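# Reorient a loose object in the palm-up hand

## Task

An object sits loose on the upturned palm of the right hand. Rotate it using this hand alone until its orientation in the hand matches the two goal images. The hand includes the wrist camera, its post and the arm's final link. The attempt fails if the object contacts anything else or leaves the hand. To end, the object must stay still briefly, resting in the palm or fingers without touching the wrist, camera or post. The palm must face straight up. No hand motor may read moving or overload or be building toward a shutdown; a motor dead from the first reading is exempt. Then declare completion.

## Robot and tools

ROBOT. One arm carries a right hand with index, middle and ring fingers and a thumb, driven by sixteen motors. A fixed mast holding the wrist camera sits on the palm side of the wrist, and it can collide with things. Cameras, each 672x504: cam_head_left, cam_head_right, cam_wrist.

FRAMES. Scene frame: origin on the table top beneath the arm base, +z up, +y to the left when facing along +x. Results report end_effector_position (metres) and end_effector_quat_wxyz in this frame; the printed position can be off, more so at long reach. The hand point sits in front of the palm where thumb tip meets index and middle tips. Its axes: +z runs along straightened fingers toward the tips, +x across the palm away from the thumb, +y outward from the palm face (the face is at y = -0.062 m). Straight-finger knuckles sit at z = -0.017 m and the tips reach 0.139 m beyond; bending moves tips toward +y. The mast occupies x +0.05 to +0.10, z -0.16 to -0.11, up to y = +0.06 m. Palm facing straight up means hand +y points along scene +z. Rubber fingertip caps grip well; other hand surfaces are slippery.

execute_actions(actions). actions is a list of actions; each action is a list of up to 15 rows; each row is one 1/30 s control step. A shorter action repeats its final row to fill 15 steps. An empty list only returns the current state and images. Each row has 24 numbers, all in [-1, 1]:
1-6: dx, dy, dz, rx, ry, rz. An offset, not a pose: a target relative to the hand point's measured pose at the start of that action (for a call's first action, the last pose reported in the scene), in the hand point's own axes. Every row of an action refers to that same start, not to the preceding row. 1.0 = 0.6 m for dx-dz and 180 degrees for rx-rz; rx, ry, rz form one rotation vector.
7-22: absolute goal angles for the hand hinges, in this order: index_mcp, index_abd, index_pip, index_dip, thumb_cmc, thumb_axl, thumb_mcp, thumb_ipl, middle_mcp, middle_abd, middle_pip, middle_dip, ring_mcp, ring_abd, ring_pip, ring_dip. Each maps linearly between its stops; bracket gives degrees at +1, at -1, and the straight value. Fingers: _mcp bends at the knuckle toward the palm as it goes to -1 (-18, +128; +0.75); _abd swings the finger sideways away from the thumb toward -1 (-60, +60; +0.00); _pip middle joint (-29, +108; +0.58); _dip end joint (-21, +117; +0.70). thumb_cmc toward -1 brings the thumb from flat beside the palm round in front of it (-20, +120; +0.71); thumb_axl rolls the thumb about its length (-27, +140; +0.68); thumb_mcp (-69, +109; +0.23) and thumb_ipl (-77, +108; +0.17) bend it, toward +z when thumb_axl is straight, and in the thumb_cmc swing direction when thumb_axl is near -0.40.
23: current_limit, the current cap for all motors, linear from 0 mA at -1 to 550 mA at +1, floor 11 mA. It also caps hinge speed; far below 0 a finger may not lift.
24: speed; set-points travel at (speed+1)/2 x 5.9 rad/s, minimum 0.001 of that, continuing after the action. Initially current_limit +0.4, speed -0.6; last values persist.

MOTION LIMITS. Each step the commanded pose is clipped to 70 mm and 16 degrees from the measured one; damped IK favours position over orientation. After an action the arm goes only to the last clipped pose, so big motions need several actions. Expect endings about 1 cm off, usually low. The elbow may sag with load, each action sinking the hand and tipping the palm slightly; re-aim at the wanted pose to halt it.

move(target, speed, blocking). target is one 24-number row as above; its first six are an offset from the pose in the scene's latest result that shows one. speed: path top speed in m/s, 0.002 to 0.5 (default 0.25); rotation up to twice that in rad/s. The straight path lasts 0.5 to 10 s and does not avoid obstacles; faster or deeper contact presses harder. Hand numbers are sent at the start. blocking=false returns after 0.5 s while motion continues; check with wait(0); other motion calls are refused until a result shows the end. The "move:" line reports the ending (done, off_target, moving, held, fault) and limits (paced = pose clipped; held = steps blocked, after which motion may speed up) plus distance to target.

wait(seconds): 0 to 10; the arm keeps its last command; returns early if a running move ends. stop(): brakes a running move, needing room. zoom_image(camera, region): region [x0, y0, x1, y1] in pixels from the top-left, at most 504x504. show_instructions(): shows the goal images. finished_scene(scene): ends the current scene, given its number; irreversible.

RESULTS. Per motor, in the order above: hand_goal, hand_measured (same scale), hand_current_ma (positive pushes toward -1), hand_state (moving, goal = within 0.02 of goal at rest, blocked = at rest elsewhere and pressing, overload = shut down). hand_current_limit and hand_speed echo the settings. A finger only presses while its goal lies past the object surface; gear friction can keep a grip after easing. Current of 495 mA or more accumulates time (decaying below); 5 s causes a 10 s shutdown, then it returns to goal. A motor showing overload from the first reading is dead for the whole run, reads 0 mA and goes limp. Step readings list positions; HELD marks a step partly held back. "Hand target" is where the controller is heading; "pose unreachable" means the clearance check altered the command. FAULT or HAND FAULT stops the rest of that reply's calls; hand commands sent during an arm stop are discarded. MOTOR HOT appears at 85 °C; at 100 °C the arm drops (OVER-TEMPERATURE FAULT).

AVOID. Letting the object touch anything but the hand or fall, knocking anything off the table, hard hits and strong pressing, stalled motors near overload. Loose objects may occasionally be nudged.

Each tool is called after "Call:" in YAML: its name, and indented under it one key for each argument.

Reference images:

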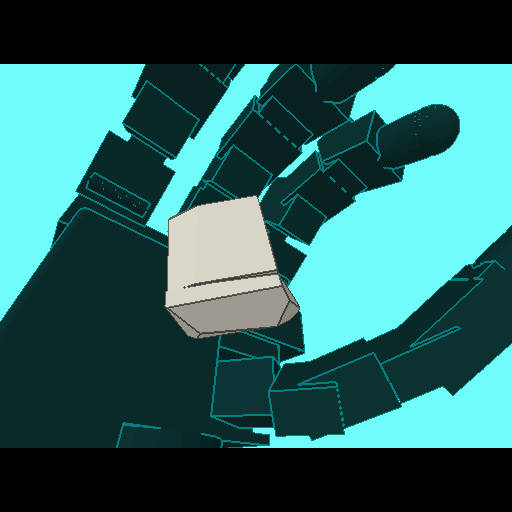

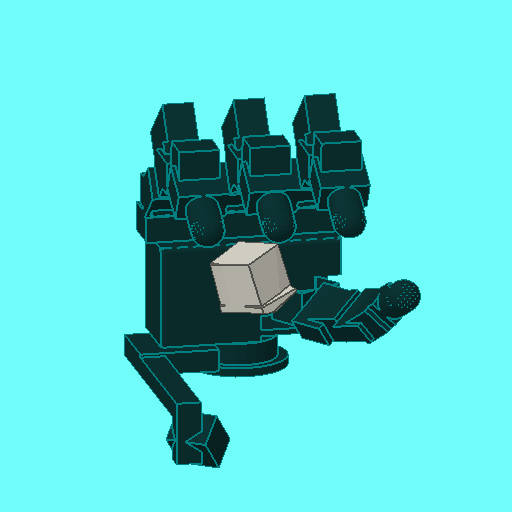

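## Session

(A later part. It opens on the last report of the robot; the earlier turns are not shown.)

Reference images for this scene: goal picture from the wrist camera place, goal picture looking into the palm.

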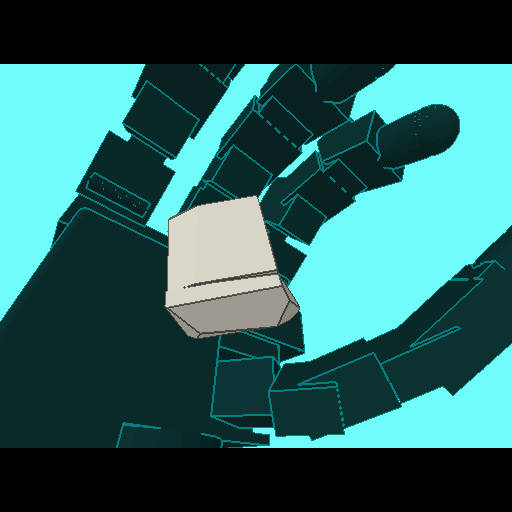

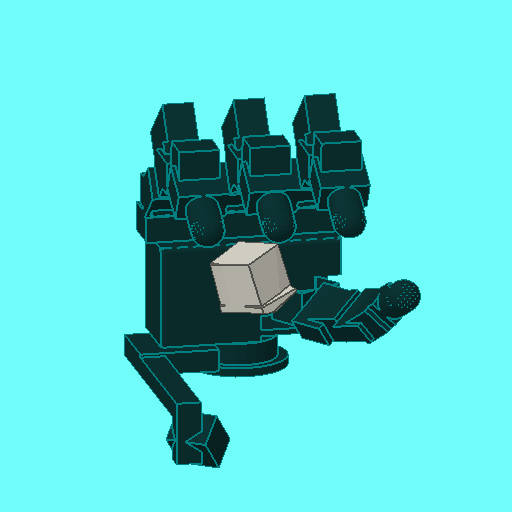

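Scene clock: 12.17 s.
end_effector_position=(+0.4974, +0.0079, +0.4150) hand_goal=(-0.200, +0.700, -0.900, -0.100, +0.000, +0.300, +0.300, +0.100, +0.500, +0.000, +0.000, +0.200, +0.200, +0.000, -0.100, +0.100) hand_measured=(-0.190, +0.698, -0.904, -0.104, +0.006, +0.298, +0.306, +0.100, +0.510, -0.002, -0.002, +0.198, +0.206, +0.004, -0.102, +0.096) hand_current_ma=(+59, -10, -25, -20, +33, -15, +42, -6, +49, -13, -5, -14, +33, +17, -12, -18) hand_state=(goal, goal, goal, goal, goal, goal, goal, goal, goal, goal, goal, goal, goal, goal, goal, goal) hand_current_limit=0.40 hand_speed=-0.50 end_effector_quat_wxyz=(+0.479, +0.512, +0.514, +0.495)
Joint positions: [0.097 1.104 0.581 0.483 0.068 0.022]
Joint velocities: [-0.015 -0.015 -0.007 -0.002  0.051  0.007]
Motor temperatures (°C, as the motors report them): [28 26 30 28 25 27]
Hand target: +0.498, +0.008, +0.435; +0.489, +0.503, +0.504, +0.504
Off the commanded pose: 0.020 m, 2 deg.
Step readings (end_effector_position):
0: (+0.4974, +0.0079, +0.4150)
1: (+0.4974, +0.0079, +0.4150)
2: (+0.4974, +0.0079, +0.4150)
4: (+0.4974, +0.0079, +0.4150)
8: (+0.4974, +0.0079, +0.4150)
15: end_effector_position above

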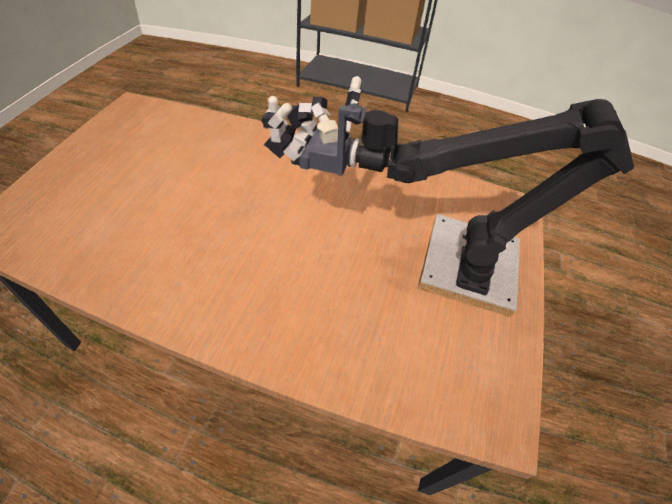

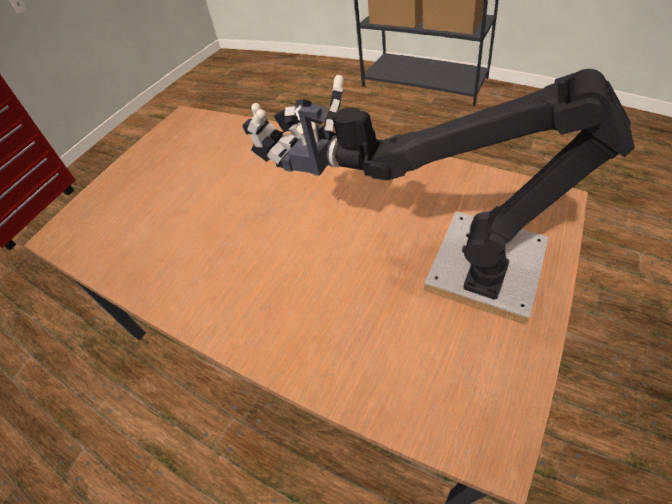

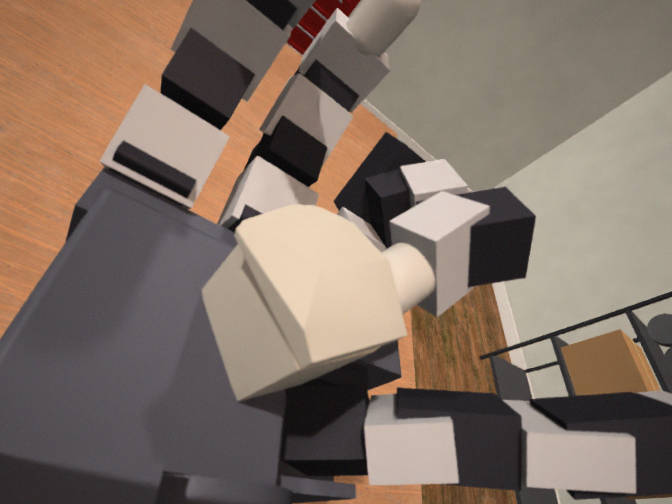

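Call:
execute_actions:
  actions:
    - [[0,0.033,0,-0.012,0,0,-0.2,0.7,-0.9,-0.1,0,0.3,0.3,0.1,0.5,0,0,0.2,-0.6,-0.7,-0.4,0.1,0.4,-0.1]]
    - [[0,0.033,0,-0.012,0,0,-0.2,0.7,-0.9,-0.1,0,0.3,0.3,0.1,0.5,0,0,0.2,-0.6,-0.7,-0.85,0,0.4,-0.4]]

Call:
execute_actions:
  actions:
    - [[0,0.033,0,-0.012,0,0,-0.4,0.7,-0.9,-0.05,0,0.3,0.3,0.1,0.5,0,0,0.2,-0.3,-0.7,-0.95,-0.1,0.4,-0.6]]
    - [[0,0.033,0,-0.012,0,0,-0.6,0.7,-0.85,0,0,0.3,0.3,0.1,0.5,0,0,0.2,0,-0.7,-1,-0.25,0.4,-0.6]]

Scene clock: 13.37 s.
end_effector_position=(+0.4974, +0.0079, +0.4150) hand_goal=(-0.200, +0.700, -0.900, -0.100, +0.000, +0.300, +0.300, +0.100, +0.500, +0.000, +0.000, +0.200, -0.600, -0.700, -0.850, +0.000) hand_measured=(-0.190, +0.698, -0.904, -0.104, +0.006, +0.298, +0.306, +0.100, +0.510, -0.002, +0.000, +0.198, -0.554, -0.698, -0.660, +0.008) hand_current_ma=(+58, -10, -25, -20, +33, -15, +42, -6, +49, -13, -5, -14, +246, +6, +385, +40) hand_state=(goal, goal, goal, goal, goal, goal, goal, goal, goal, goal, goal, goal, blocked, goal, blocked, goal) hand_current_limit=0.40 hand_speed=-0.40 end_effector_quat_wxyz=(+0.479, +0.512, +0.514, +0.495)
Joint positions: [0.097 1.104 0.581 0.483 0.068 0.022]
Joint velocities: [ 0.005 -0.005  0.007  0.002  0.007  0.022]
Motor temperatures (°C, as the motors report them): [28 26 30 28 25 27]
Hand target: +0.498, +0.008, +0.435; +0.489, +0.503, +0.504, +0.504
Off the commanded pose: 0.020 m, 2 deg.
Step readings (end_effector_position; steps 1 to 15: 1st action; 16 to 30: 2nd action):
0: (+0.4974, +0.0079, +0.4150)
1: (+0.4974, +0.0079, +0.4150)
2: (+0.4974, +0.0079, +0.4150)
4: (+0.4974, +0.0079, +0.4150)
8: (+0.4974, +0.0079, +0.4150)
15: (+0.4974, +0.0079, +0.4150)
16: (+0.4974, +0.0079, +0.4150)
17: (+0.4974, +0.0079, +0.4150)
19: (+0.4974, +0.0079, +0.4150)
23: (+0.4974, +0.0079, +0.4150)
30: end_effector_position above

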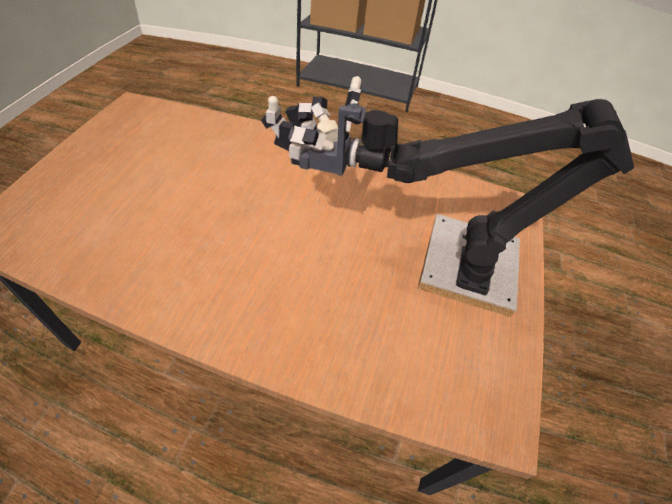

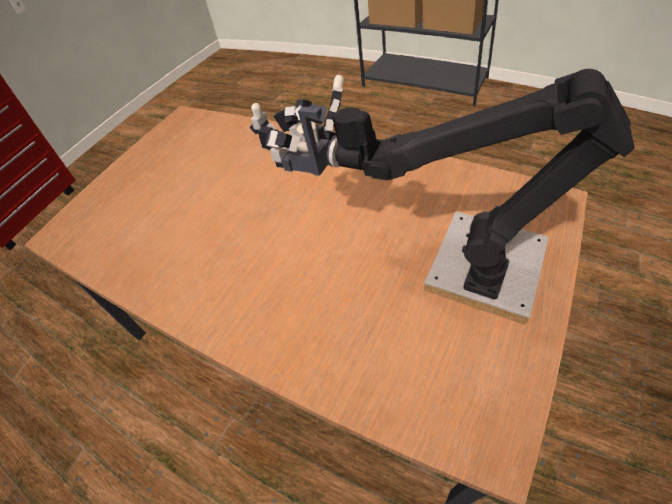

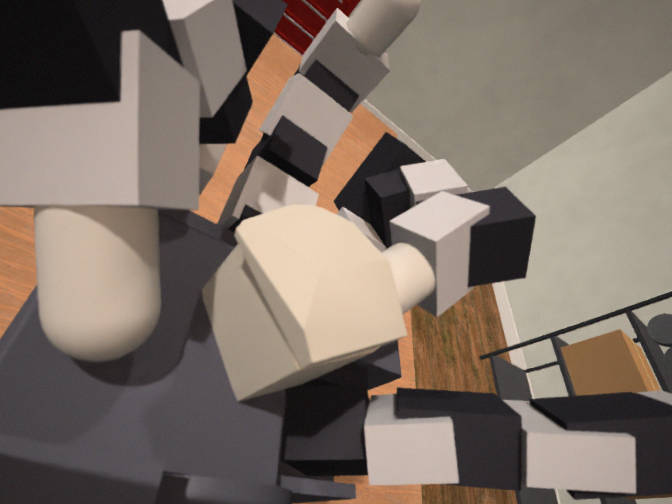

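Scene clock: 14.37 s.
end_effector_position=(+0.4974, +0.0079, +0.4150) hand_goal=(-0.600, +0.700, -0.850, +0.000, +0.000, +0.300, +0.300, +0.100, +0.500, +0.000, +0.000, +0.200, +0.000, -0.700, -1.000, -0.250) hand_measured=(-0.450, +0.708, -0.840, +0.002, +0.008, +0.298, +0.306, +0.100, +0.510, -0.002, +0.000, +0.198, +0.002, -0.696, -1.000, -0.248) hand_current_ma=(+385, +33, +60, +12, +38, -15, +42, -6, +49, -13, -5, -14, +6, +14, +2, +12) hand_state=(blocked, goal, goal, goal, goal, goal, goal, goal, goal, goal, goal, goal, goal, goal, goal, goal) hand_current_limit=0.40 hand_speed=-0.60 end_effector_quat_wxyz=(+0.479, +0.512, +0.514, +0.495)
Joint positions: [0.097 1.104 0.581 0.483 0.068 0.022]
Joint velocities: [-0.015 -0.015  0.002 -0.002  0.037 -0.007]
Motor temperatures (°C, as the motors report them): [28 26 30 28 25 27]
Hand target: +0.498, +0.008, +0.435; +0.489, +0.503, +0.504, +0.504
Off the commanded pose: 0.020 m, 2 deg.
Step readings (end_effector_position; steps 1 to 15: 1st action; 16 to 30: 2nd action):
0: (+0.4974, +0.0079, +0.4150)
1: (+0.4974, +0.0079, +0.4150)
2: (+0.4974, +0.0079, +0.4150)
4: (+0.4974, +0.0079, +0.4150)
8: (+0.4974, +0.0079, +0.4150)
15: (+0.4974, +0.0079, +0.4150)
16: (+0.4974, +0.0079, +0.4150)
17: (+0.4974, +0.0079, +0.4150)
19: (+0.4974, +0.0079, +0.4150)
23: (+0.4974, +0.0079, +0.4150)
30: end_effector_position above

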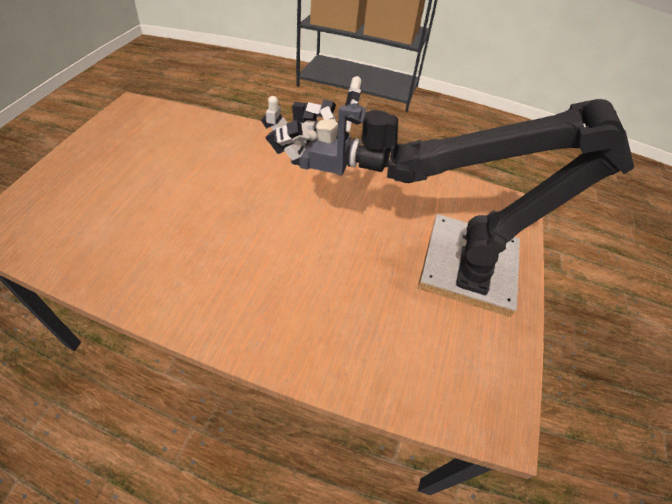

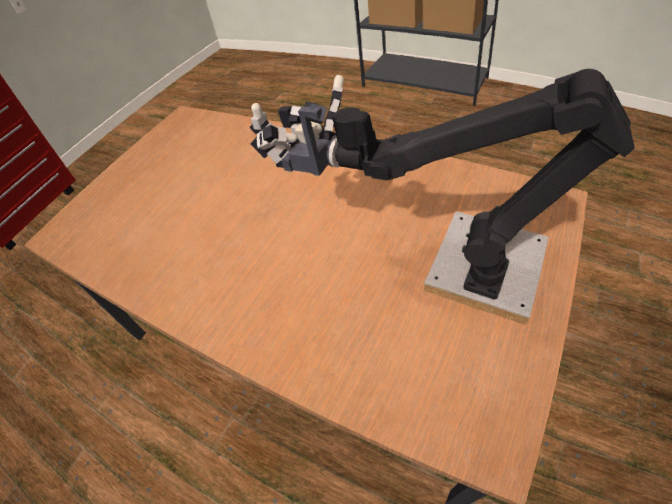

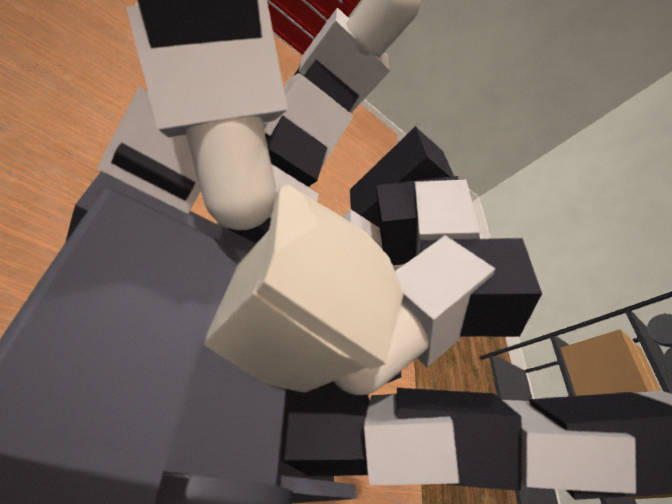

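Call:
execute_actions:
  actions:
    - [[0,0.033,0,-0.012,0,0,-0.4,0.7,-0.35,0.1,0,0.3,0.3,0.1,0.5,0,0,0.2,0,-0.7,-0.4,0.1,0.4,-0.2]]
    - [[0,0.033,0,-0.012,0,0,0.25,0.7,-0.4,-0.2,0,0.3,0.3,0.1,0.5,0,0,0.2,-0.5,-0.7,-0.4,0.1,0.4,-0.2]]
    - [[0,0.033,0,-0.012,0,0,0.2,0.7,-1,-0.3,0,0.3,0.3,0.1,0.5,0,0,0.2,-0.5,-0.7,-0.72,0,0.4,-0.2]]
    - [[0,0.033,0,-0.012,0,0,-0.15,0.7,-0.92,-0.12,0,0.3,0.3,0.1,0.5,0,0,0.2,-0.45,-0.7,-0.8,0,0.4,-0.5]]
    - [[0,0.033,0,-0.012,0,0,-0.35,0.7,-0.9,-0.05,0,0.3,0.3,0.1,0.5,0,0,0.2,-0.3,-0.7,-0.95,-0.1,0.4,-0.6]]
    - [[0,0.033,0,-0.012,0,0,-0.5,0.7,-0.85,0,0,0.3,0.3,0.1,0.5,0,0,0.2,0,-0.7,-1,-0.25,0.4,-0.6]]

Scene clock: 17.70 s.
end_effector_position=(+0.4974, +0.0079, +0.4150) hand_goal=(-0.500, +0.700, -0.850, +0.000, +0.000, +0.300, +0.300, +0.100, +0.500, +0.000, +0.000, +0.200, +0.000, -0.700, -1.000, -0.250) hand_measured=(-0.446, +0.708, -0.840, +0.002, +0.010, +0.298, +0.306, +0.100, +0.510, -0.002, +0.000, +0.198, +0.002, -0.698, -1.000, -0.248) hand_current_ma=(+284, +33, +50, +13, +54, -15, +42, -6, +49, -13, -5, -14, +6, +5, +2, +12) hand_state=(blocked, goal, goal, goal, goal, goal, goal, goal, goal, goal, goal, goal, goal, goal, goal, goal) hand_current_limit=0.40 hand_speed=-0.60 end_effector_quat_wxyz=(+0.479, +0.512, +0.514, +0.495)
Joint positions: [0.097 1.104 0.581 0.483 0.068 0.022]
Joint velocities: [-0.015  0.015 -0.007 -0.007 -0.066 -0.022]
Motor temperatures (°C, as the motors report them): [28 26 31 28 25 27]
Hand target: +0.498, +0.008, +0.435; +0.489, +0.503, +0.504, +0.504
Off the commanded pose: 0.020 m, 2 deg.
Step readings (end_effector_position; steps 1 to 15: 1st action; 16 to 30: 2nd action; 31 to 45: 3rd action; 46 to 60: 4th action; 61 to 75: 5th action; 76 to 90: 6th action):
0: (+0.4974, +0.0079, +0.4150)
1: (+0.4974, +0.0079, +0.4150)
2: (+0.4974, +0.0079, +0.4150)
4: (+0.4974, +0.0079, +0.4150)
8: (+0.4974, +0.0079, +0.4150)
15: (+0.4974, +0.0079, +0.4150)
16: (+0.4974, +0.0079, +0.4150)
17: (+0.4974, +0.0079, +0.4150)
19: (+0.4974, +0.0079, +0.4150)
23: (+0.4974, +0.0079, +0.4150)
30: (+0.4974, +0.0079, +0.4150)
31: (+0.4974, +0.0079, +0.4150)
32: (+0.4974, +0.0079, +0.4150)
34: (+0.4974, +0.0079, +0.4150)
38: (+0.4974, +0.0079, +0.4150)
45: (+0.4974, +0.0079, +0.4150)
46: (+0.4974, +0.0079, +0.4150)
47: (+0.4974, +0.0079, +0.4150)
49: (+0.4974, +0.0079, +0.4150)
53: (+0.4974, +0.0079, +0.4150)
60: (+0.4974, +0.0079, +0.4150)
61: (+0.4974, +0.0079, +0.4150)
62: (+0.4974, +0.0079, +0.4150)
64: (+0.4974, +0.0079, +0.4150)
68: (+0.4974, +0.0079, +0.4150)
75: (+0.4974, +0.0079, +0.4150)
76: (+0.4974, +0.0079, +0.4150)
77: (+0.4974, +0.0079, +0.4150)
79: (+0.4974, +0.0079, +0.4150)
83: (+0.4974, +0.0079, +0.4150)
90: end_effector_position above

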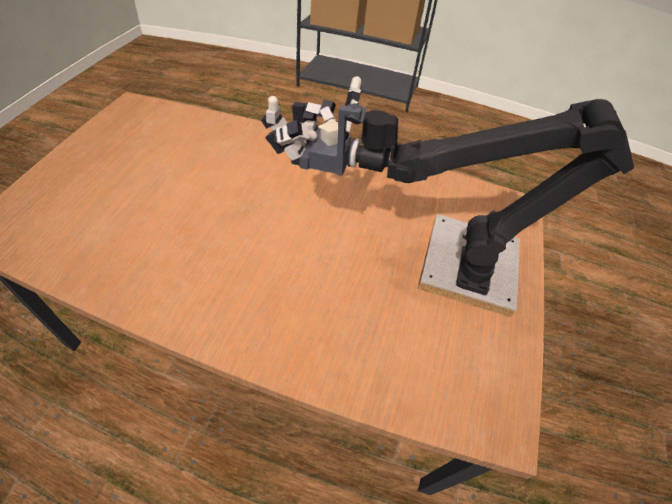

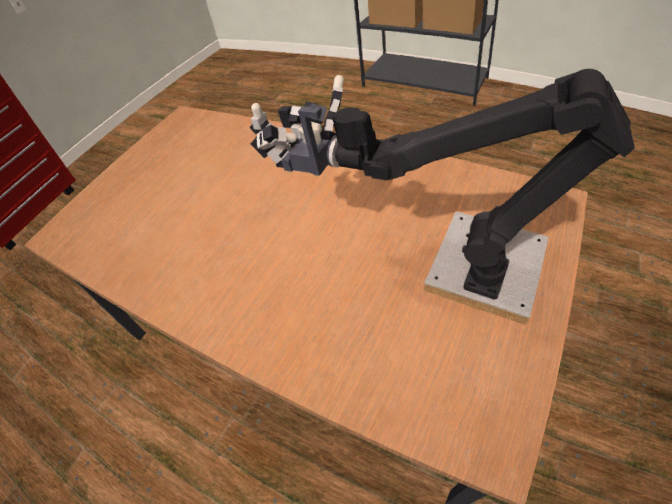

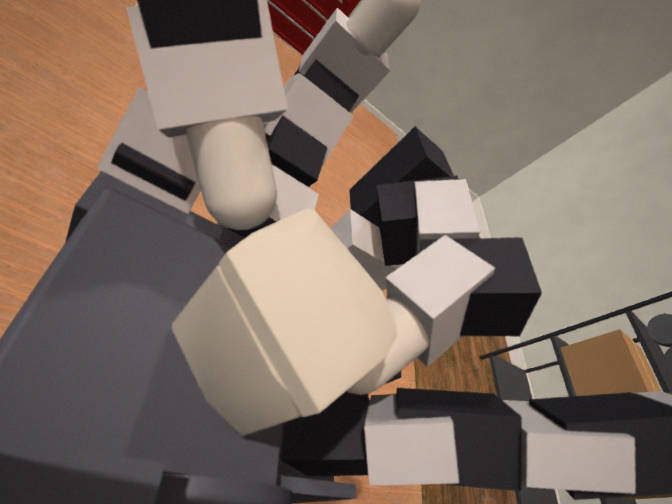

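Call:
execute_actions:
  actions:
    - [[0,0.033,0,-0.012,0,0,-0.4,0.7,-0.4,0.1,0,0.3,0.3,0.1,0.5,0,0,0.2,0.2,-0.2,-0.7,-0.25,0.4,-0.2]]
    - [[0,0.033,0,-0.012,0,0,-0.15,0.7,-0.5,0,0,0.3,0.3,0.1,0.5,0,0,0.2,0,-1,-0.2,0.2,0.4,-0.1]]
    - [[0,0.033,0,-0.012,0,0,-0.2,0.7,-0.85,-0.1,0,0.3,0.3,0.1,0.5,0,0,0.2,-0.55,-1,-0.4,0.3,0.4,-0.2]]
    - [[0,0.033,0,-0.012,0,0,-0.2,0.7,-0.85,-0.1,0,0.3,0.3,0.1,0.5,0,0,0.2,-0.5,-1,-0.85,0.25,0.4,-0.5]]

Call:
execute_actions:
  actions:
    - [[0,0.033,0,-0.012,0,0,-0.3,0.7,-0.87,-0.05,0,0.3,0.3,0.1,0.5,0,0,0.2,-0.35,-0.9,-1,-0.1,0.4,-0.6]]
    - [[0,0.033,0,-0.012,0,0,-0.45,0.7,-0.85,0,0,0.3,0.3,0.1,0.5,0,0,0.2,0,-0.8,-1,-0.25,0.4,-0.6]]

Scene clock: 19.97 s.
end_effector_position=(+0.4974, +0.0079, +0.4150) hand_goal=(-0.200, +0.700, -0.850, -0.100, +0.000, +0.300, +0.300, +0.100, +0.500, +0.000, +0.000, +0.200, -0.500, -1.000, -0.850, +0.250) hand_measured=(-0.194, +0.704, -0.850, -0.098, +0.010, +0.298, +0.306, +0.100, +0.510, -0.002, +0.000, +0.198, -0.506, -1.000, -0.846, +0.252) hand_current_ma=(+37, +22, +3, +13, +55, -15, +42, -6, +49, -13, -5, -14, -31, +1, +14, +13) hand_state=(goal, goal, goal, goal, goal, goal, goal, goal, goal, goal, goal, goal, goal, goal, moving, goal) hand_current_limit=0.40 hand_speed=-0.50 end_effector_quat_wxyz=(+0.479, +0.512, +0.514, +0.495)
Joint positions: [0.097 1.104 0.581 0.483 0.068 0.022]
Joint velocities: [-0.005 -0.005 -0.012 -0.022  0.007 -0.022]
Motor temperatures (°C, as the motors report them): [28 26 31 28 25 27]
Hand target: +0.498, +0.008, +0.435; +0.489, +0.503, +0.504, +0.504
Off the commanded pose: 0.020 m, 2 deg.
Step readings (end_effector_position; steps 1 to 15: 1st action; 16 to 30: 2nd action; 31 to 45: 3rd action; 46 to 60: 4th action):
0: (+0.4974, +0.0079, +0.4150)
1: (+0.4974, +0.0079, +0.4150)
2: (+0.4974, +0.0079, +0.4150)
4: (+0.4974, +0.0079, +0.4150)
8: (+0.4974, +0.0079, +0.4150)
15: (+0.4974, +0.0079, +0.4150)
16: (+0.4974, +0.0079, +0.4150)
17: (+0.4974, +0.0079, +0.4150)
19: (+0.4974, +0.0079, +0.4150)
23: (+0.4974, +0.0079, +0.4150)
30: (+0.4974, +0.0079, +0.4150)
31: (+0.4974, +0.0079, +0.4150)
32: (+0.4974, +0.0079, +0.4150)
34: (+0.4974, +0.0079, +0.4150)
38: (+0.4974, +0.0079, +0.4150)
45: (+0.4974, +0.0079, +0.4150)
46: (+0.4974, +0.0079, +0.4150)
47: (+0.4974, +0.0079, +0.4150)
49: (+0.4974, +0.0079, +0.4150)
53: (+0.4974, +0.0079, +0.4150)
60: end_effector_position above

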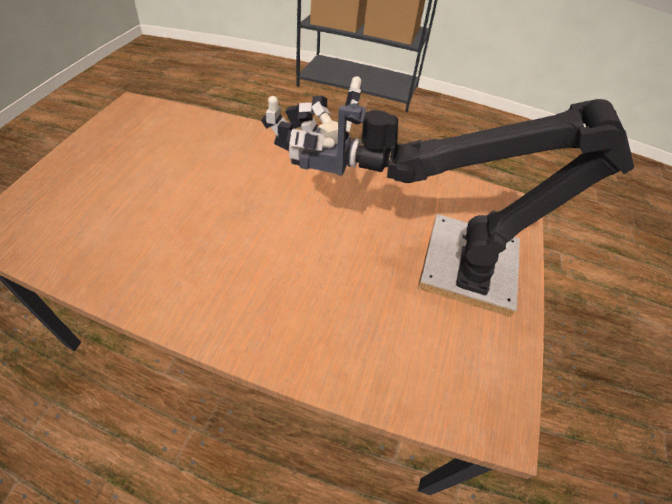

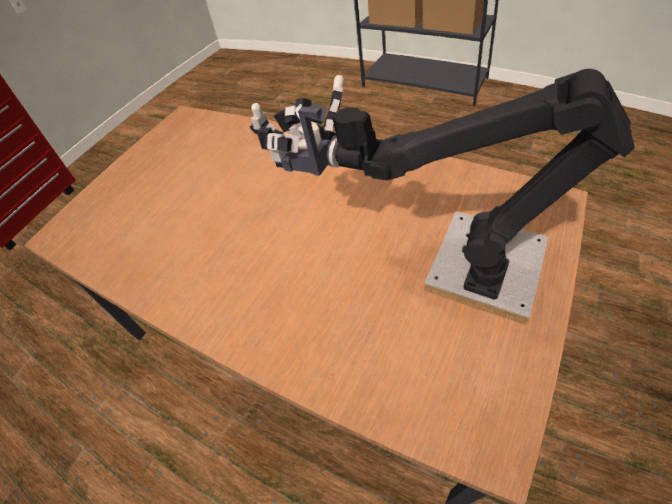

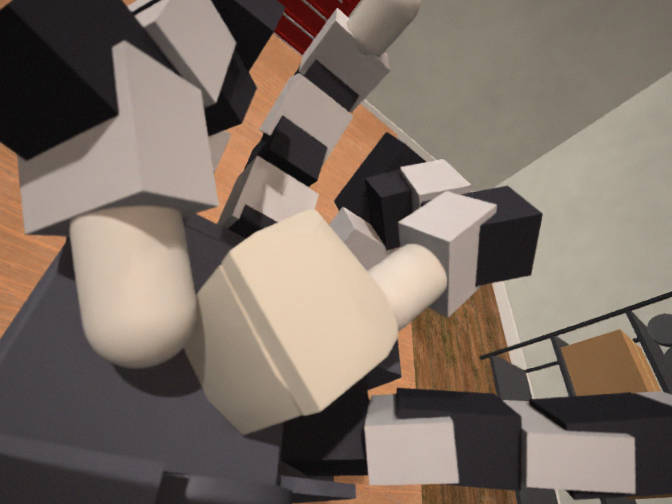

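Scene clock: 20.97 s.
end_effector_position=(+0.4974, +0.0079, +0.4150) hand_goal=(-0.450, +0.700, -0.850, +0.000, +0.000, +0.300, +0.300, +0.100, +0.500, +0.000, +0.000, +0.200, +0.000, -0.800, -1.000, -0.250) hand_measured=(-0.436, +0.700, -0.844, +0.002, +0.010, +0.298, +0.306, +0.100, +0.510, -0.002, +0.000, +0.198, +0.000, -0.804, -1.000, -0.248) hand_current_ma=(+75, +0, +36, +15, +55, -15, +42, -6, +49, -13, -5, -14, +10, -19, +3, +12) hand_state=(goal, goal, goal, goal, goal, goal, goal, goal, goal, goal, goal, goal, moving, goal, goal, goal) hand_current_limit=0.40 hand_speed=-0.60 end_effector_quat_wxyz=(+0.479, +0.512, +0.514, +0.495)
Joint positions: [0.097 1.104 0.581 0.483 0.068 0.022]
Joint velocities: [-0.005 -0.005 -0.007 -0.007 -0.037 -0.066]
Motor temperatures (°C, as the motors report them): [28 26 31 28 25 27]
Hand target: +0.498, +0.008, +0.435; +0.489, +0.503, +0.504, +0.504
Off the commanded pose: 0.020 m, 2 deg.
Step readings (end_effector_position; steps 1 to 15: 1st action; 16 to 30: 2nd action):
0: (+0.4974, +0.0079, +0.4150)
1: (+0.4974, +0.0079, +0.4150)
2: (+0.4974, +0.0079, +0.4150)
4: (+0.4974, +0.0079, +0.4150)
8: (+0.4974, +0.0079, +0.4150)
15: (+0.4974, +0.0079, +0.4150)
16: (+0.4974, +0.0079, +0.4150)
17: (+0.4974, +0.0079, +0.4150)
19: (+0.4974, +0.0079, +0.4150)
23: (+0.4974, +0.0079, +0.4150)
30: end_effector_position above

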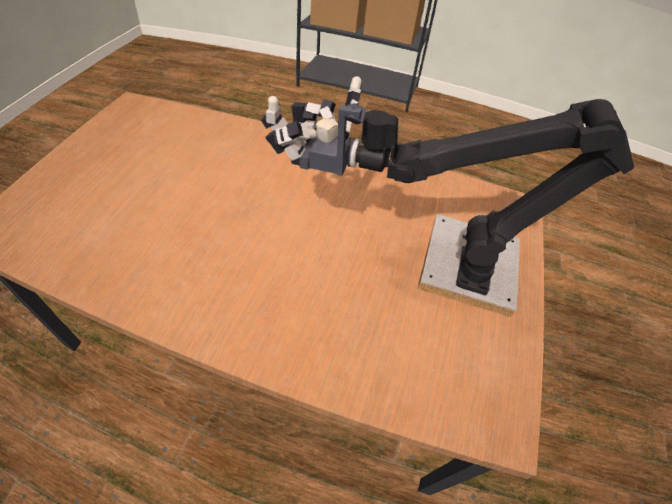

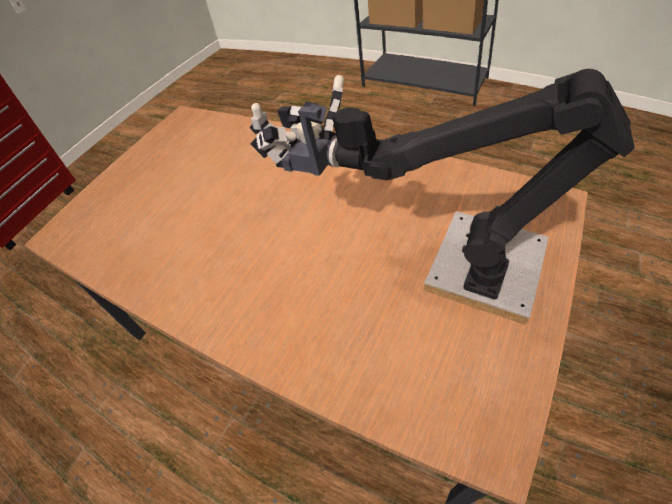

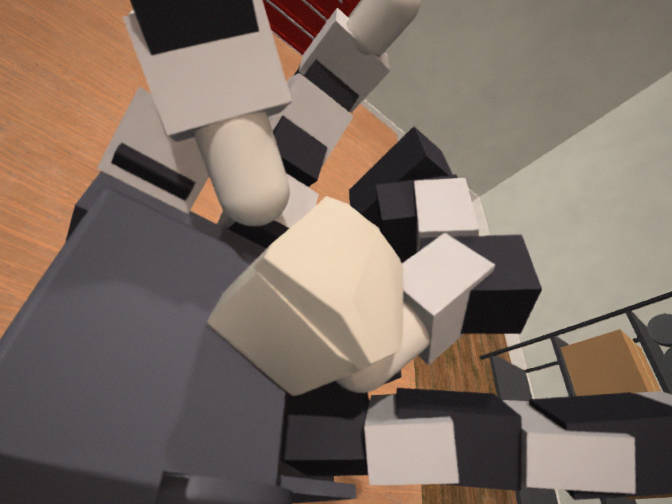

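Call:
execute_actions:
  actions:
    - [[0,0.033,0,-0.012,0,0,-0.4,0.8,-0.6,0.1,0,0.3,0.3,0.1,0.7,0,0,0.2,0.2,-0.2,-0.7,-0.25,0.4,-0.2]]
    - [[0,0.033,0,-0.012,0,0,-0.38,0.9,-0.7,0,0,0.3,0.3,0.1,0.7,0,-0.9,-0.35,0,-1,-0.2,0.2,0.4,-0.1]]
    - [[0,0.033,0,-0.012,0,0,-0.38,0.9,-0.85,0,0,0.3,0.3,0.1,0.6,0,-0.9,-0.35,-0.45,-1,-0.5,0.2,0.4,-0.2]]
    - [[0,0.033,0,-0.012,0,0,-0.38,0.9,-0.95,0,0,0.3,0.3,0.1,0.5,0,-0.9,-0.35,-0.45,-1,-1,0.05,0.4,-0.5]]

Scene clock: 23.23 s.
end_effector_position=(+0.4974, +0.0079, +0.4150) hand_goal=(-0.380, +0.900, -0.950, +0.000, +0.000, +0.300, +0.300, +0.100, +0.500, +0.000, -0.900, -0.350, -0.450, -1.000, -1.000, +0.050) hand_measured=(-0.382, +0.898, -0.948, +0.002, +0.010, +0.298, +0.306, +0.100, +0.520, -0.002, -0.896, -0.348, -0.448, -1.000, -0.942, +0.062) hand_current_ma=(-13, -6, +10, +14, +55, -15, +42, -6, +104, -13, +27, +10, +7, +1, +304, +66) hand_state=(goal, goal, goal, goal, goal, goal, goal, goal, goal, goal, moving, goal, goal, goal, moving, moving) hand_current_limit=0.40 hand_speed=-0.50 end_effector_quat_wxyz=(+0.479, +0.512, +0.514, +0.495)
Joint positions: [0.097 1.104 0.581 0.483 0.068 0.022]
Joint velocities: [ 0.005 -0.015 -0.012  0.007  0.007  0.022]
Motor temperatures (°C, as the motors report them): [28 26 32 28 25 27]
Hand target: +0.498, +0.008, +0.435; +0.489, +0.503, +0.504, +0.504
Off the commanded pose: 0.020 m, 2 deg.
Step readings (end_effector_position; steps 1 to 15: 1st action; 16 to 30: 2nd action; 31 to 45: 3rd action; 46 to 60: 4th action):
0: (+0.4974, +0.0079, +0.4150)
1: (+0.4974, +0.0079, +0.4150)
2: (+0.4974, +0.0079, +0.4150)
4: (+0.4974, +0.0079, +0.4150)
8: (+0.4974, +0.0079, +0.4150)
15: (+0.4974, +0.0079, +0.4150)
16: (+0.4974, +0.0079, +0.4150)
17: (+0.4974, +0.0079, +0.4150)
19: (+0.4974, +0.0079, +0.4150)
23: (+0.4974, +0.0079, +0.4150)
30: (+0.4974, +0.0079, +0.4150)
31: (+0.4974, +0.0079, +0.4150)
32: (+0.4974, +0.0079, +0.4150)
34: (+0.4974, +0.0079, +0.4150)
38: (+0.4974, +0.0079, +0.4150)
45: (+0.4974, +0.0079, +0.4150)
46: (+0.4974, +0.0079, +0.4150)
47: (+0.4974, +0.0079, +0.4150)
49: (+0.4974, +0.0079, +0.4150)
53: (+0.4974, +0.0079, +0.4150)
60: end_effector_position above

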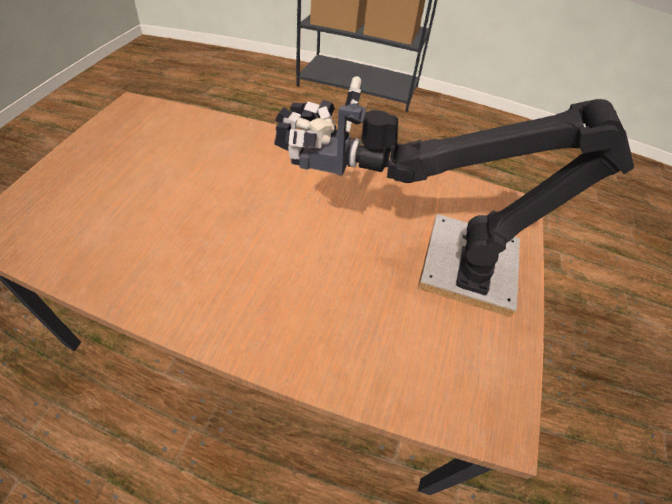

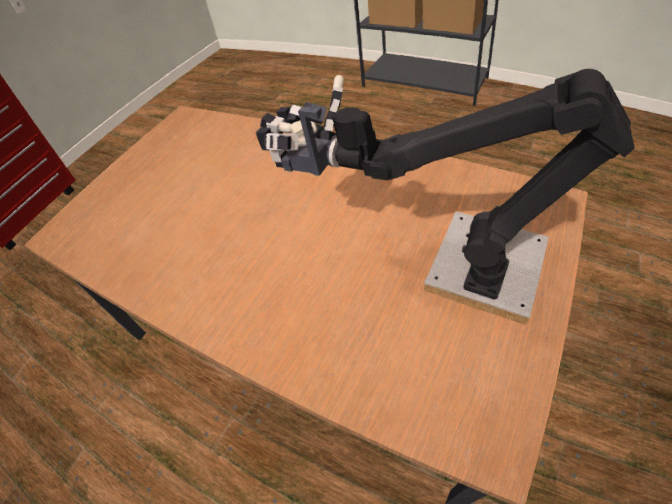

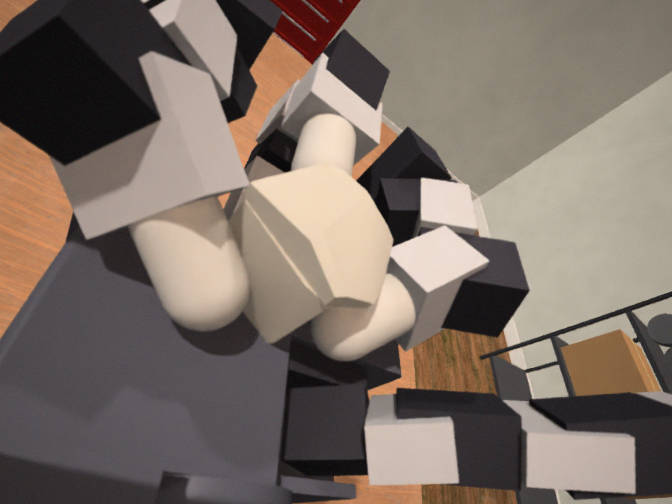

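Yaw good, tips behind as low stops. Poke upward/backward.

Call:
execute_actions:
  actions:
    - [[0,0.033,0,-0.012,0,0,-0.45,0.9,-0.95,0,0,0.3,0.3,0.1,0.3,0,-0.75,-0.25,-0.5,-1,-1,0.05,0.5,-0.6]]
    - [[0,0.033,0,-0.012,0,0,-0.45,0.9,-0.95,0,0,0.3,0.3,0.1,0.1,0,-0.6,-0.15,-0.5,-1,-1,0.05,0.5,-0.6]]

Call:
zoom_image:
  camera: "cam_head_left"
  region: [250,60,410,190]

Scene clock: 24.40 s.
end_effector_position=(+0.4974, +0.0079, +0.4150) hand_goal=(-0.450, +0.900, -0.950, +0.000, +0.000, +0.300, +0.300, +0.100, +0.100, +0.000, -0.600, -0.150, -0.500, -1.000, -1.000, +0.050) hand_measured=(-0.414, +0.908, -0.938, +0.004, +0.010, +0.298, +0.306, +0.100, +0.164, -0.002, -0.580, -0.146, -0.460, -1.000, -0.946, +0.062) hand_current_ma=(+189, +34, +60, +19, +55, -15, +42, -6, +347, -7, +99, +28, +218, +1, +270, +60) hand_state=(blocked, goal, goal, goal, goal, goal, goal, goal, blocked, goal, goal, goal, blocked, goal, blocked, goal) hand_current_limit=0.50 hand_speed=-0.60 end_effector_quat_wxyz=(+0.479, +0.512, +0.514, +0.495)
Joint positions: [0.097 1.104 0.581 0.483 0.068 0.022]
Joint velocities: [-0.005  0.005  0.017  0.007 -0.037  0.037]
Motor temperatures (°C, as the motors report them): [28 26 32 28 25 27]
Hand target: +0.498, +0.008, +0.435; +0.489, +0.503, +0.504, +0.504
Off the commanded pose: 0.020 m, 2 deg.
Step readings (end_effector_position; steps 1 to 15: 1st action; 16 to 30: 2nd action):
0: (+0.4974, +0.0079, +0.4150)
1: (+0.4974, +0.0079, +0.4150)
2: (+0.4974, +0.0079, +0.4150)
4: (+0.4974, +0.0079, +0.4150)
8: (+0.4974, +0.0079, +0.4150)
15: (+0.4974, +0.0079, +0.4150)
16: (+0.4974, +0.0079, +0.4150)
17: (+0.4974, +0.0079, +0.4150)
19: (+0.4974, +0.0079, +0.4150)
23: (+0.4974, +0.0079, +0.4150)
30: end_effector_position above

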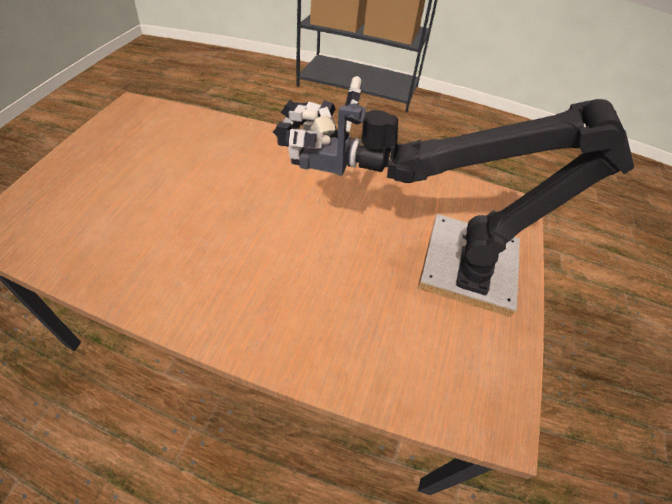

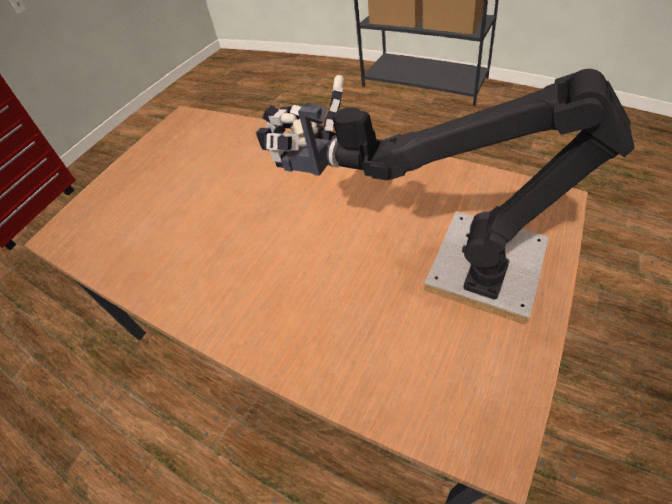

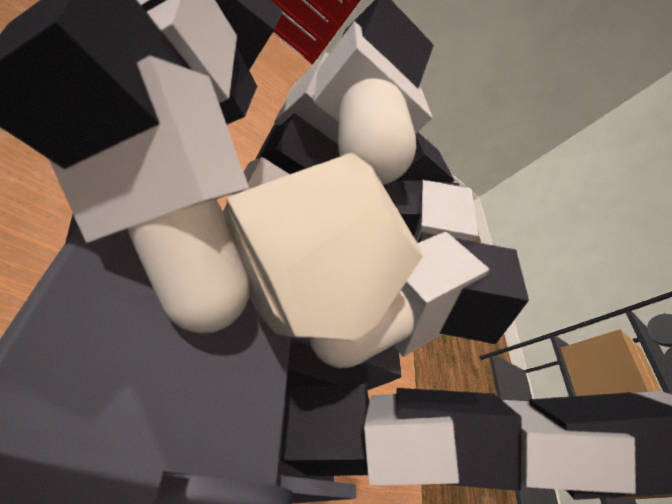

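Region (250, 60, 410, 190) of cam_head_left's 672x504 image, scaled by 3.150, with more detail than that image has; it fills the top 410 rows of this view, and the rest is white.

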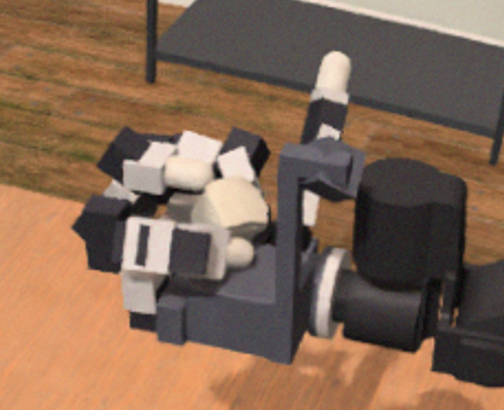

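Tipping. Continue, easing the index.

Call:
execute_actions:
  actions:
    - [[0,0.033,0,-0.012,0,0,-0.47,0.8,-0.85,0,0,0.3,0.3,0.1,-0.05,0,-0.55,-0.1,-0.5,-1,-1,0.05,0.5,-0.7]]
    - [[0,0.033,0,-0.012,0,0,-0.48,0.7,-0.8,0,0,0.3,0.3,0.1,-0.22,0,-0.5,-0.05,-0.5,-1,-1,0.05,0.5,-0.7]]

Call:
zoom_image:
  camera: "cam_head_left"
  region: [250,60,410,190]

Scene clock: 25.50 s.
end_effector_position=(+0.4974, +0.0079, +0.4150) hand_goal=(-0.480, +0.700, -0.800, +0.000, +0.000, +0.300, +0.300, +0.100, -0.220, +0.000, -0.500, -0.050, -0.500, -1.000, -1.000, +0.050) hand_measured=(-0.464, +0.734, -0.822, -0.004, +0.012, +0.298, +0.306, +0.100, -0.034, -0.002, -0.466, -0.036, -0.460, -1.000, -0.946, +0.062) hand_current_ma=(+90, +160, -121, -22, +67, -15, +42, -6, +412, -5, +168, +75, +212, +1, +270, +60) hand_state=(goal, blocked, blocked, goal, goal, goal, goal, goal, blocked, goal, blocked, goal, blocked, goal, blocked, goal) hand_current_limit=0.50 hand_speed=-0.70 end_effector_quat_wxyz=(+0.479, +0.512, +0.514, +0.495)
Joint positions: [0.097 1.104 0.581 0.483 0.068 0.022]
Joint velocities: [ 0.005  0.005  0.007  0.012 -0.037 -0.007]
Motor temperatures (°C, as the motors report them): [28 26 32 28 25 27]
Hand target: +0.498, +0.008, +0.435; +0.489, +0.503, +0.504, +0.504
Off the commanded pose: 0.020 m, 2 deg.
Step readings (end_effector_position; steps 1 to 15: 1st action; 16 to 30: 2nd action):
0: (+0.4974, +0.0079, +0.4150)
1: (+0.4974, +0.0079, +0.4150)
2: (+0.4974, +0.0079, +0.4150)
4: (+0.4974, +0.0079, +0.4150)
8: (+0.4974, +0.0079, +0.4150)
15: (+0.4974, +0.0079, +0.4150)
16: (+0.4974, +0.0079, +0.4150)
17: (+0.4974, +0.0079, +0.4150)
19: (+0.4974, +0.0079, +0.4150)
23: (+0.4974, +0.0079, +0.4150)
30: end_effector_position above

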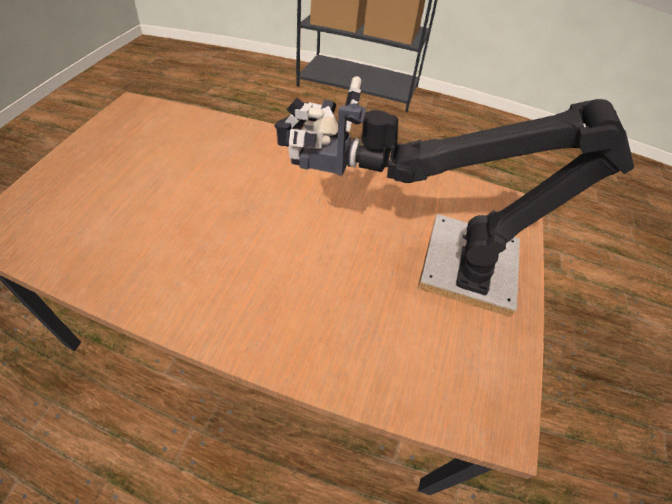

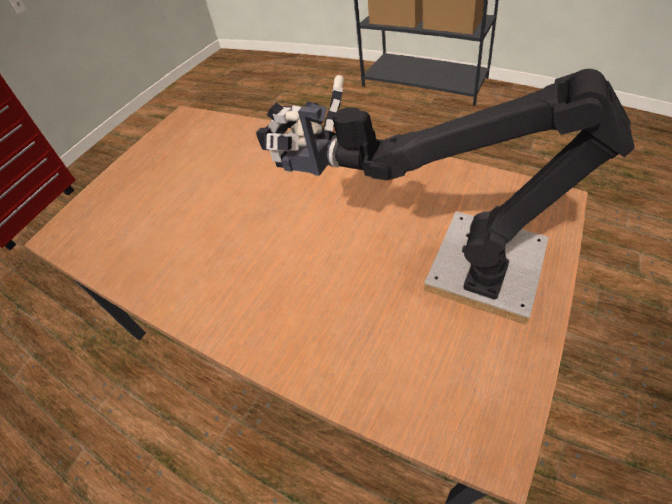

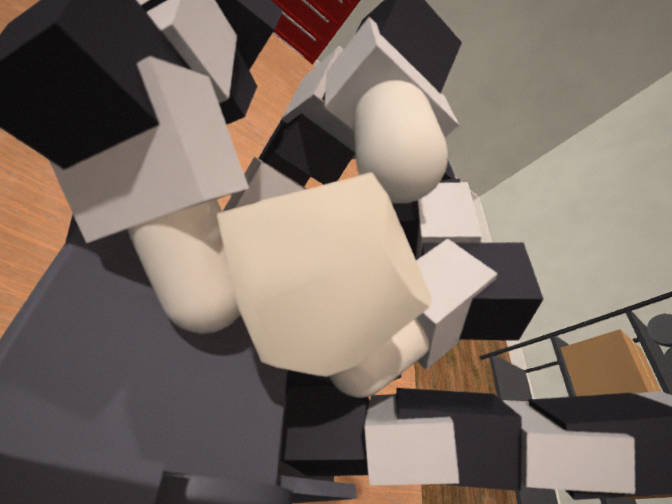

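Region (250, 60, 410, 190) of cam_head_left's 672x504 image, scaled by 3.150, with more detail than that image has; it fills the top 410 rows of this view, and the rest is white.

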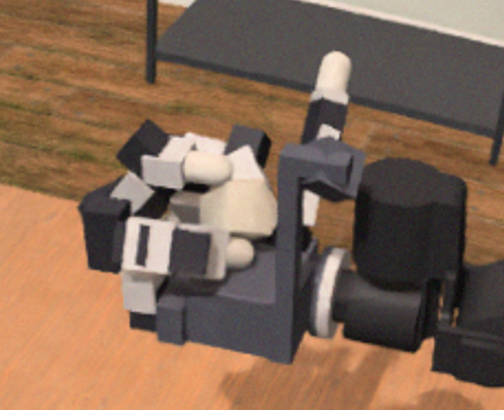

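Call:
execute_actions:
  actions:
    - [[0,0.033,0,-0.012,0,0,-0.36,0.4,-0.8,-0.05,0.15,0.3,0.1,0.1,-0.22,0,-0.45,0,-0.47,-1,-1,0,0.5,-0.7]]
    - [[0,0.033,0,-0.012,0,0,-0.25,0.3,-0.85,-0.2,0.15,0.3,0.1,0.1,-0.35,0,-0.42,0.05,-0.45,-1,-1,-0.05,0.5,-0.7]]

Call:
zoom_image:
  camera: "cam_head_left"
  region: [250,60,410,190]

Scene clock: 26.67 s.
end_effector_position=(+0.4974, +0.0079, +0.4150) hand_goal=(-0.250, +0.300, -0.850, -0.200, +0.150, +0.300, +0.100, +0.100, -0.350, +0.000, -0.420, +0.050, -0.450, -1.000, -1.000, -0.050) hand_measured=(-0.250, +0.304, -0.850, -0.196, +0.156, +0.298, +0.104, +0.100, -0.186, +0.000, -0.382, +0.066, -0.450, -1.000, -0.946, +0.010) hand_current_ma=(-5, +18, +1, +22, +37, -8, +31, -6, +412, +4, +188, +91, +4, +1, +270, +309) hand_state=(goal, goal, goal, goal, goal, goal, goal, goal, blocked, goal, blocked, goal, goal, goal, blocked, blocked) hand_current_limit=0.50 hand_speed=-0.70 end_effector_quat_wxyz=(+0.479, +0.512, +0.514, +0.495)
Joint positions: [0.097 1.104 0.581 0.483 0.068 0.022]
Joint velocities: [ 0.015 -0.005 -0.012 -0.017  0.051  0.007]
Motor temperatures (°C, as the motors report them): [28 26 32 28 25 27]
Hand target: +0.498, +0.008, +0.435; +0.489, +0.503, +0.504, +0.504
Off the commanded pose: 0.020 m, 2 deg.
Step readings (end_effector_position; steps 1 to 15: 1st action; 16 to 30: 2nd action):
0: (+0.4974, +0.0079, +0.4150)
1: (+0.4974, +0.0079, +0.4150)
2: (+0.4974, +0.0079, +0.4150)
4: (+0.4974, +0.0079, +0.4150)
8: (+0.4974, +0.0079, +0.4150)
15: (+0.4974, +0.0079, +0.4150)
16: (+0.4974, +0.0079, +0.4150)
17: (+0.4974, +0.0079, +0.4150)
19: (+0.4974, +0.0079, +0.4150)
23: (+0.4974, +0.0079, +0.4150)
30: end_effector_position above

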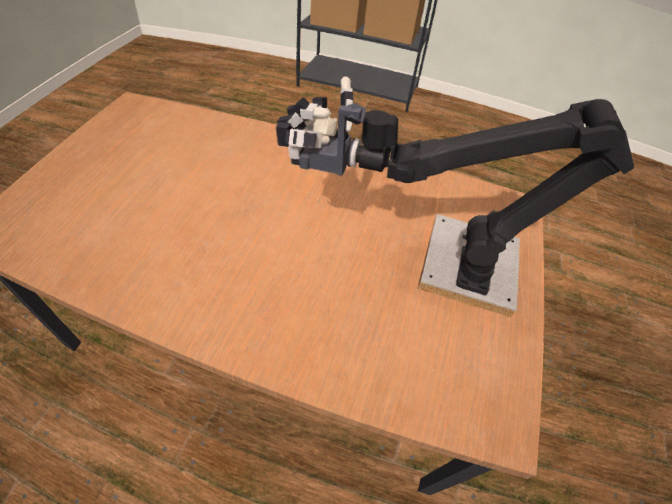

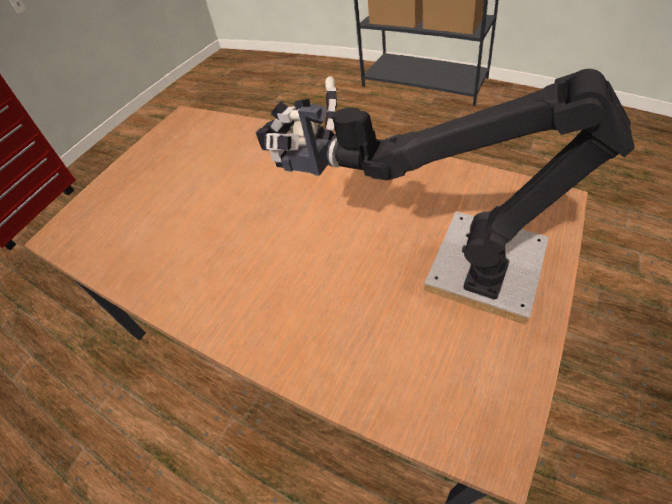

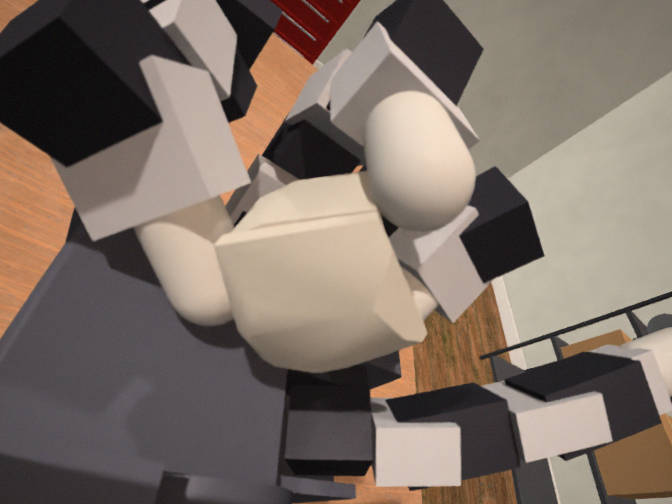

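Region (250, 60, 410, 190) of cam_head_left's 672x504 image, scaled by 3.150, with more detail than that image has; it fills the top 410 rows of this view, and the rest is white.

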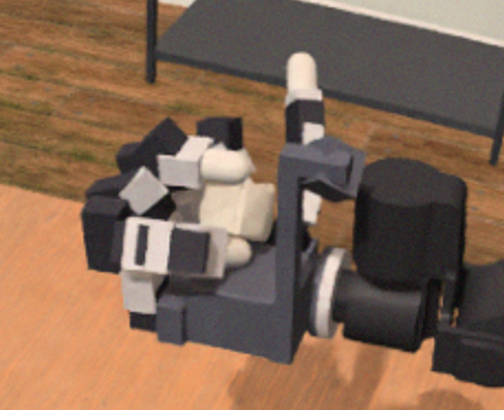

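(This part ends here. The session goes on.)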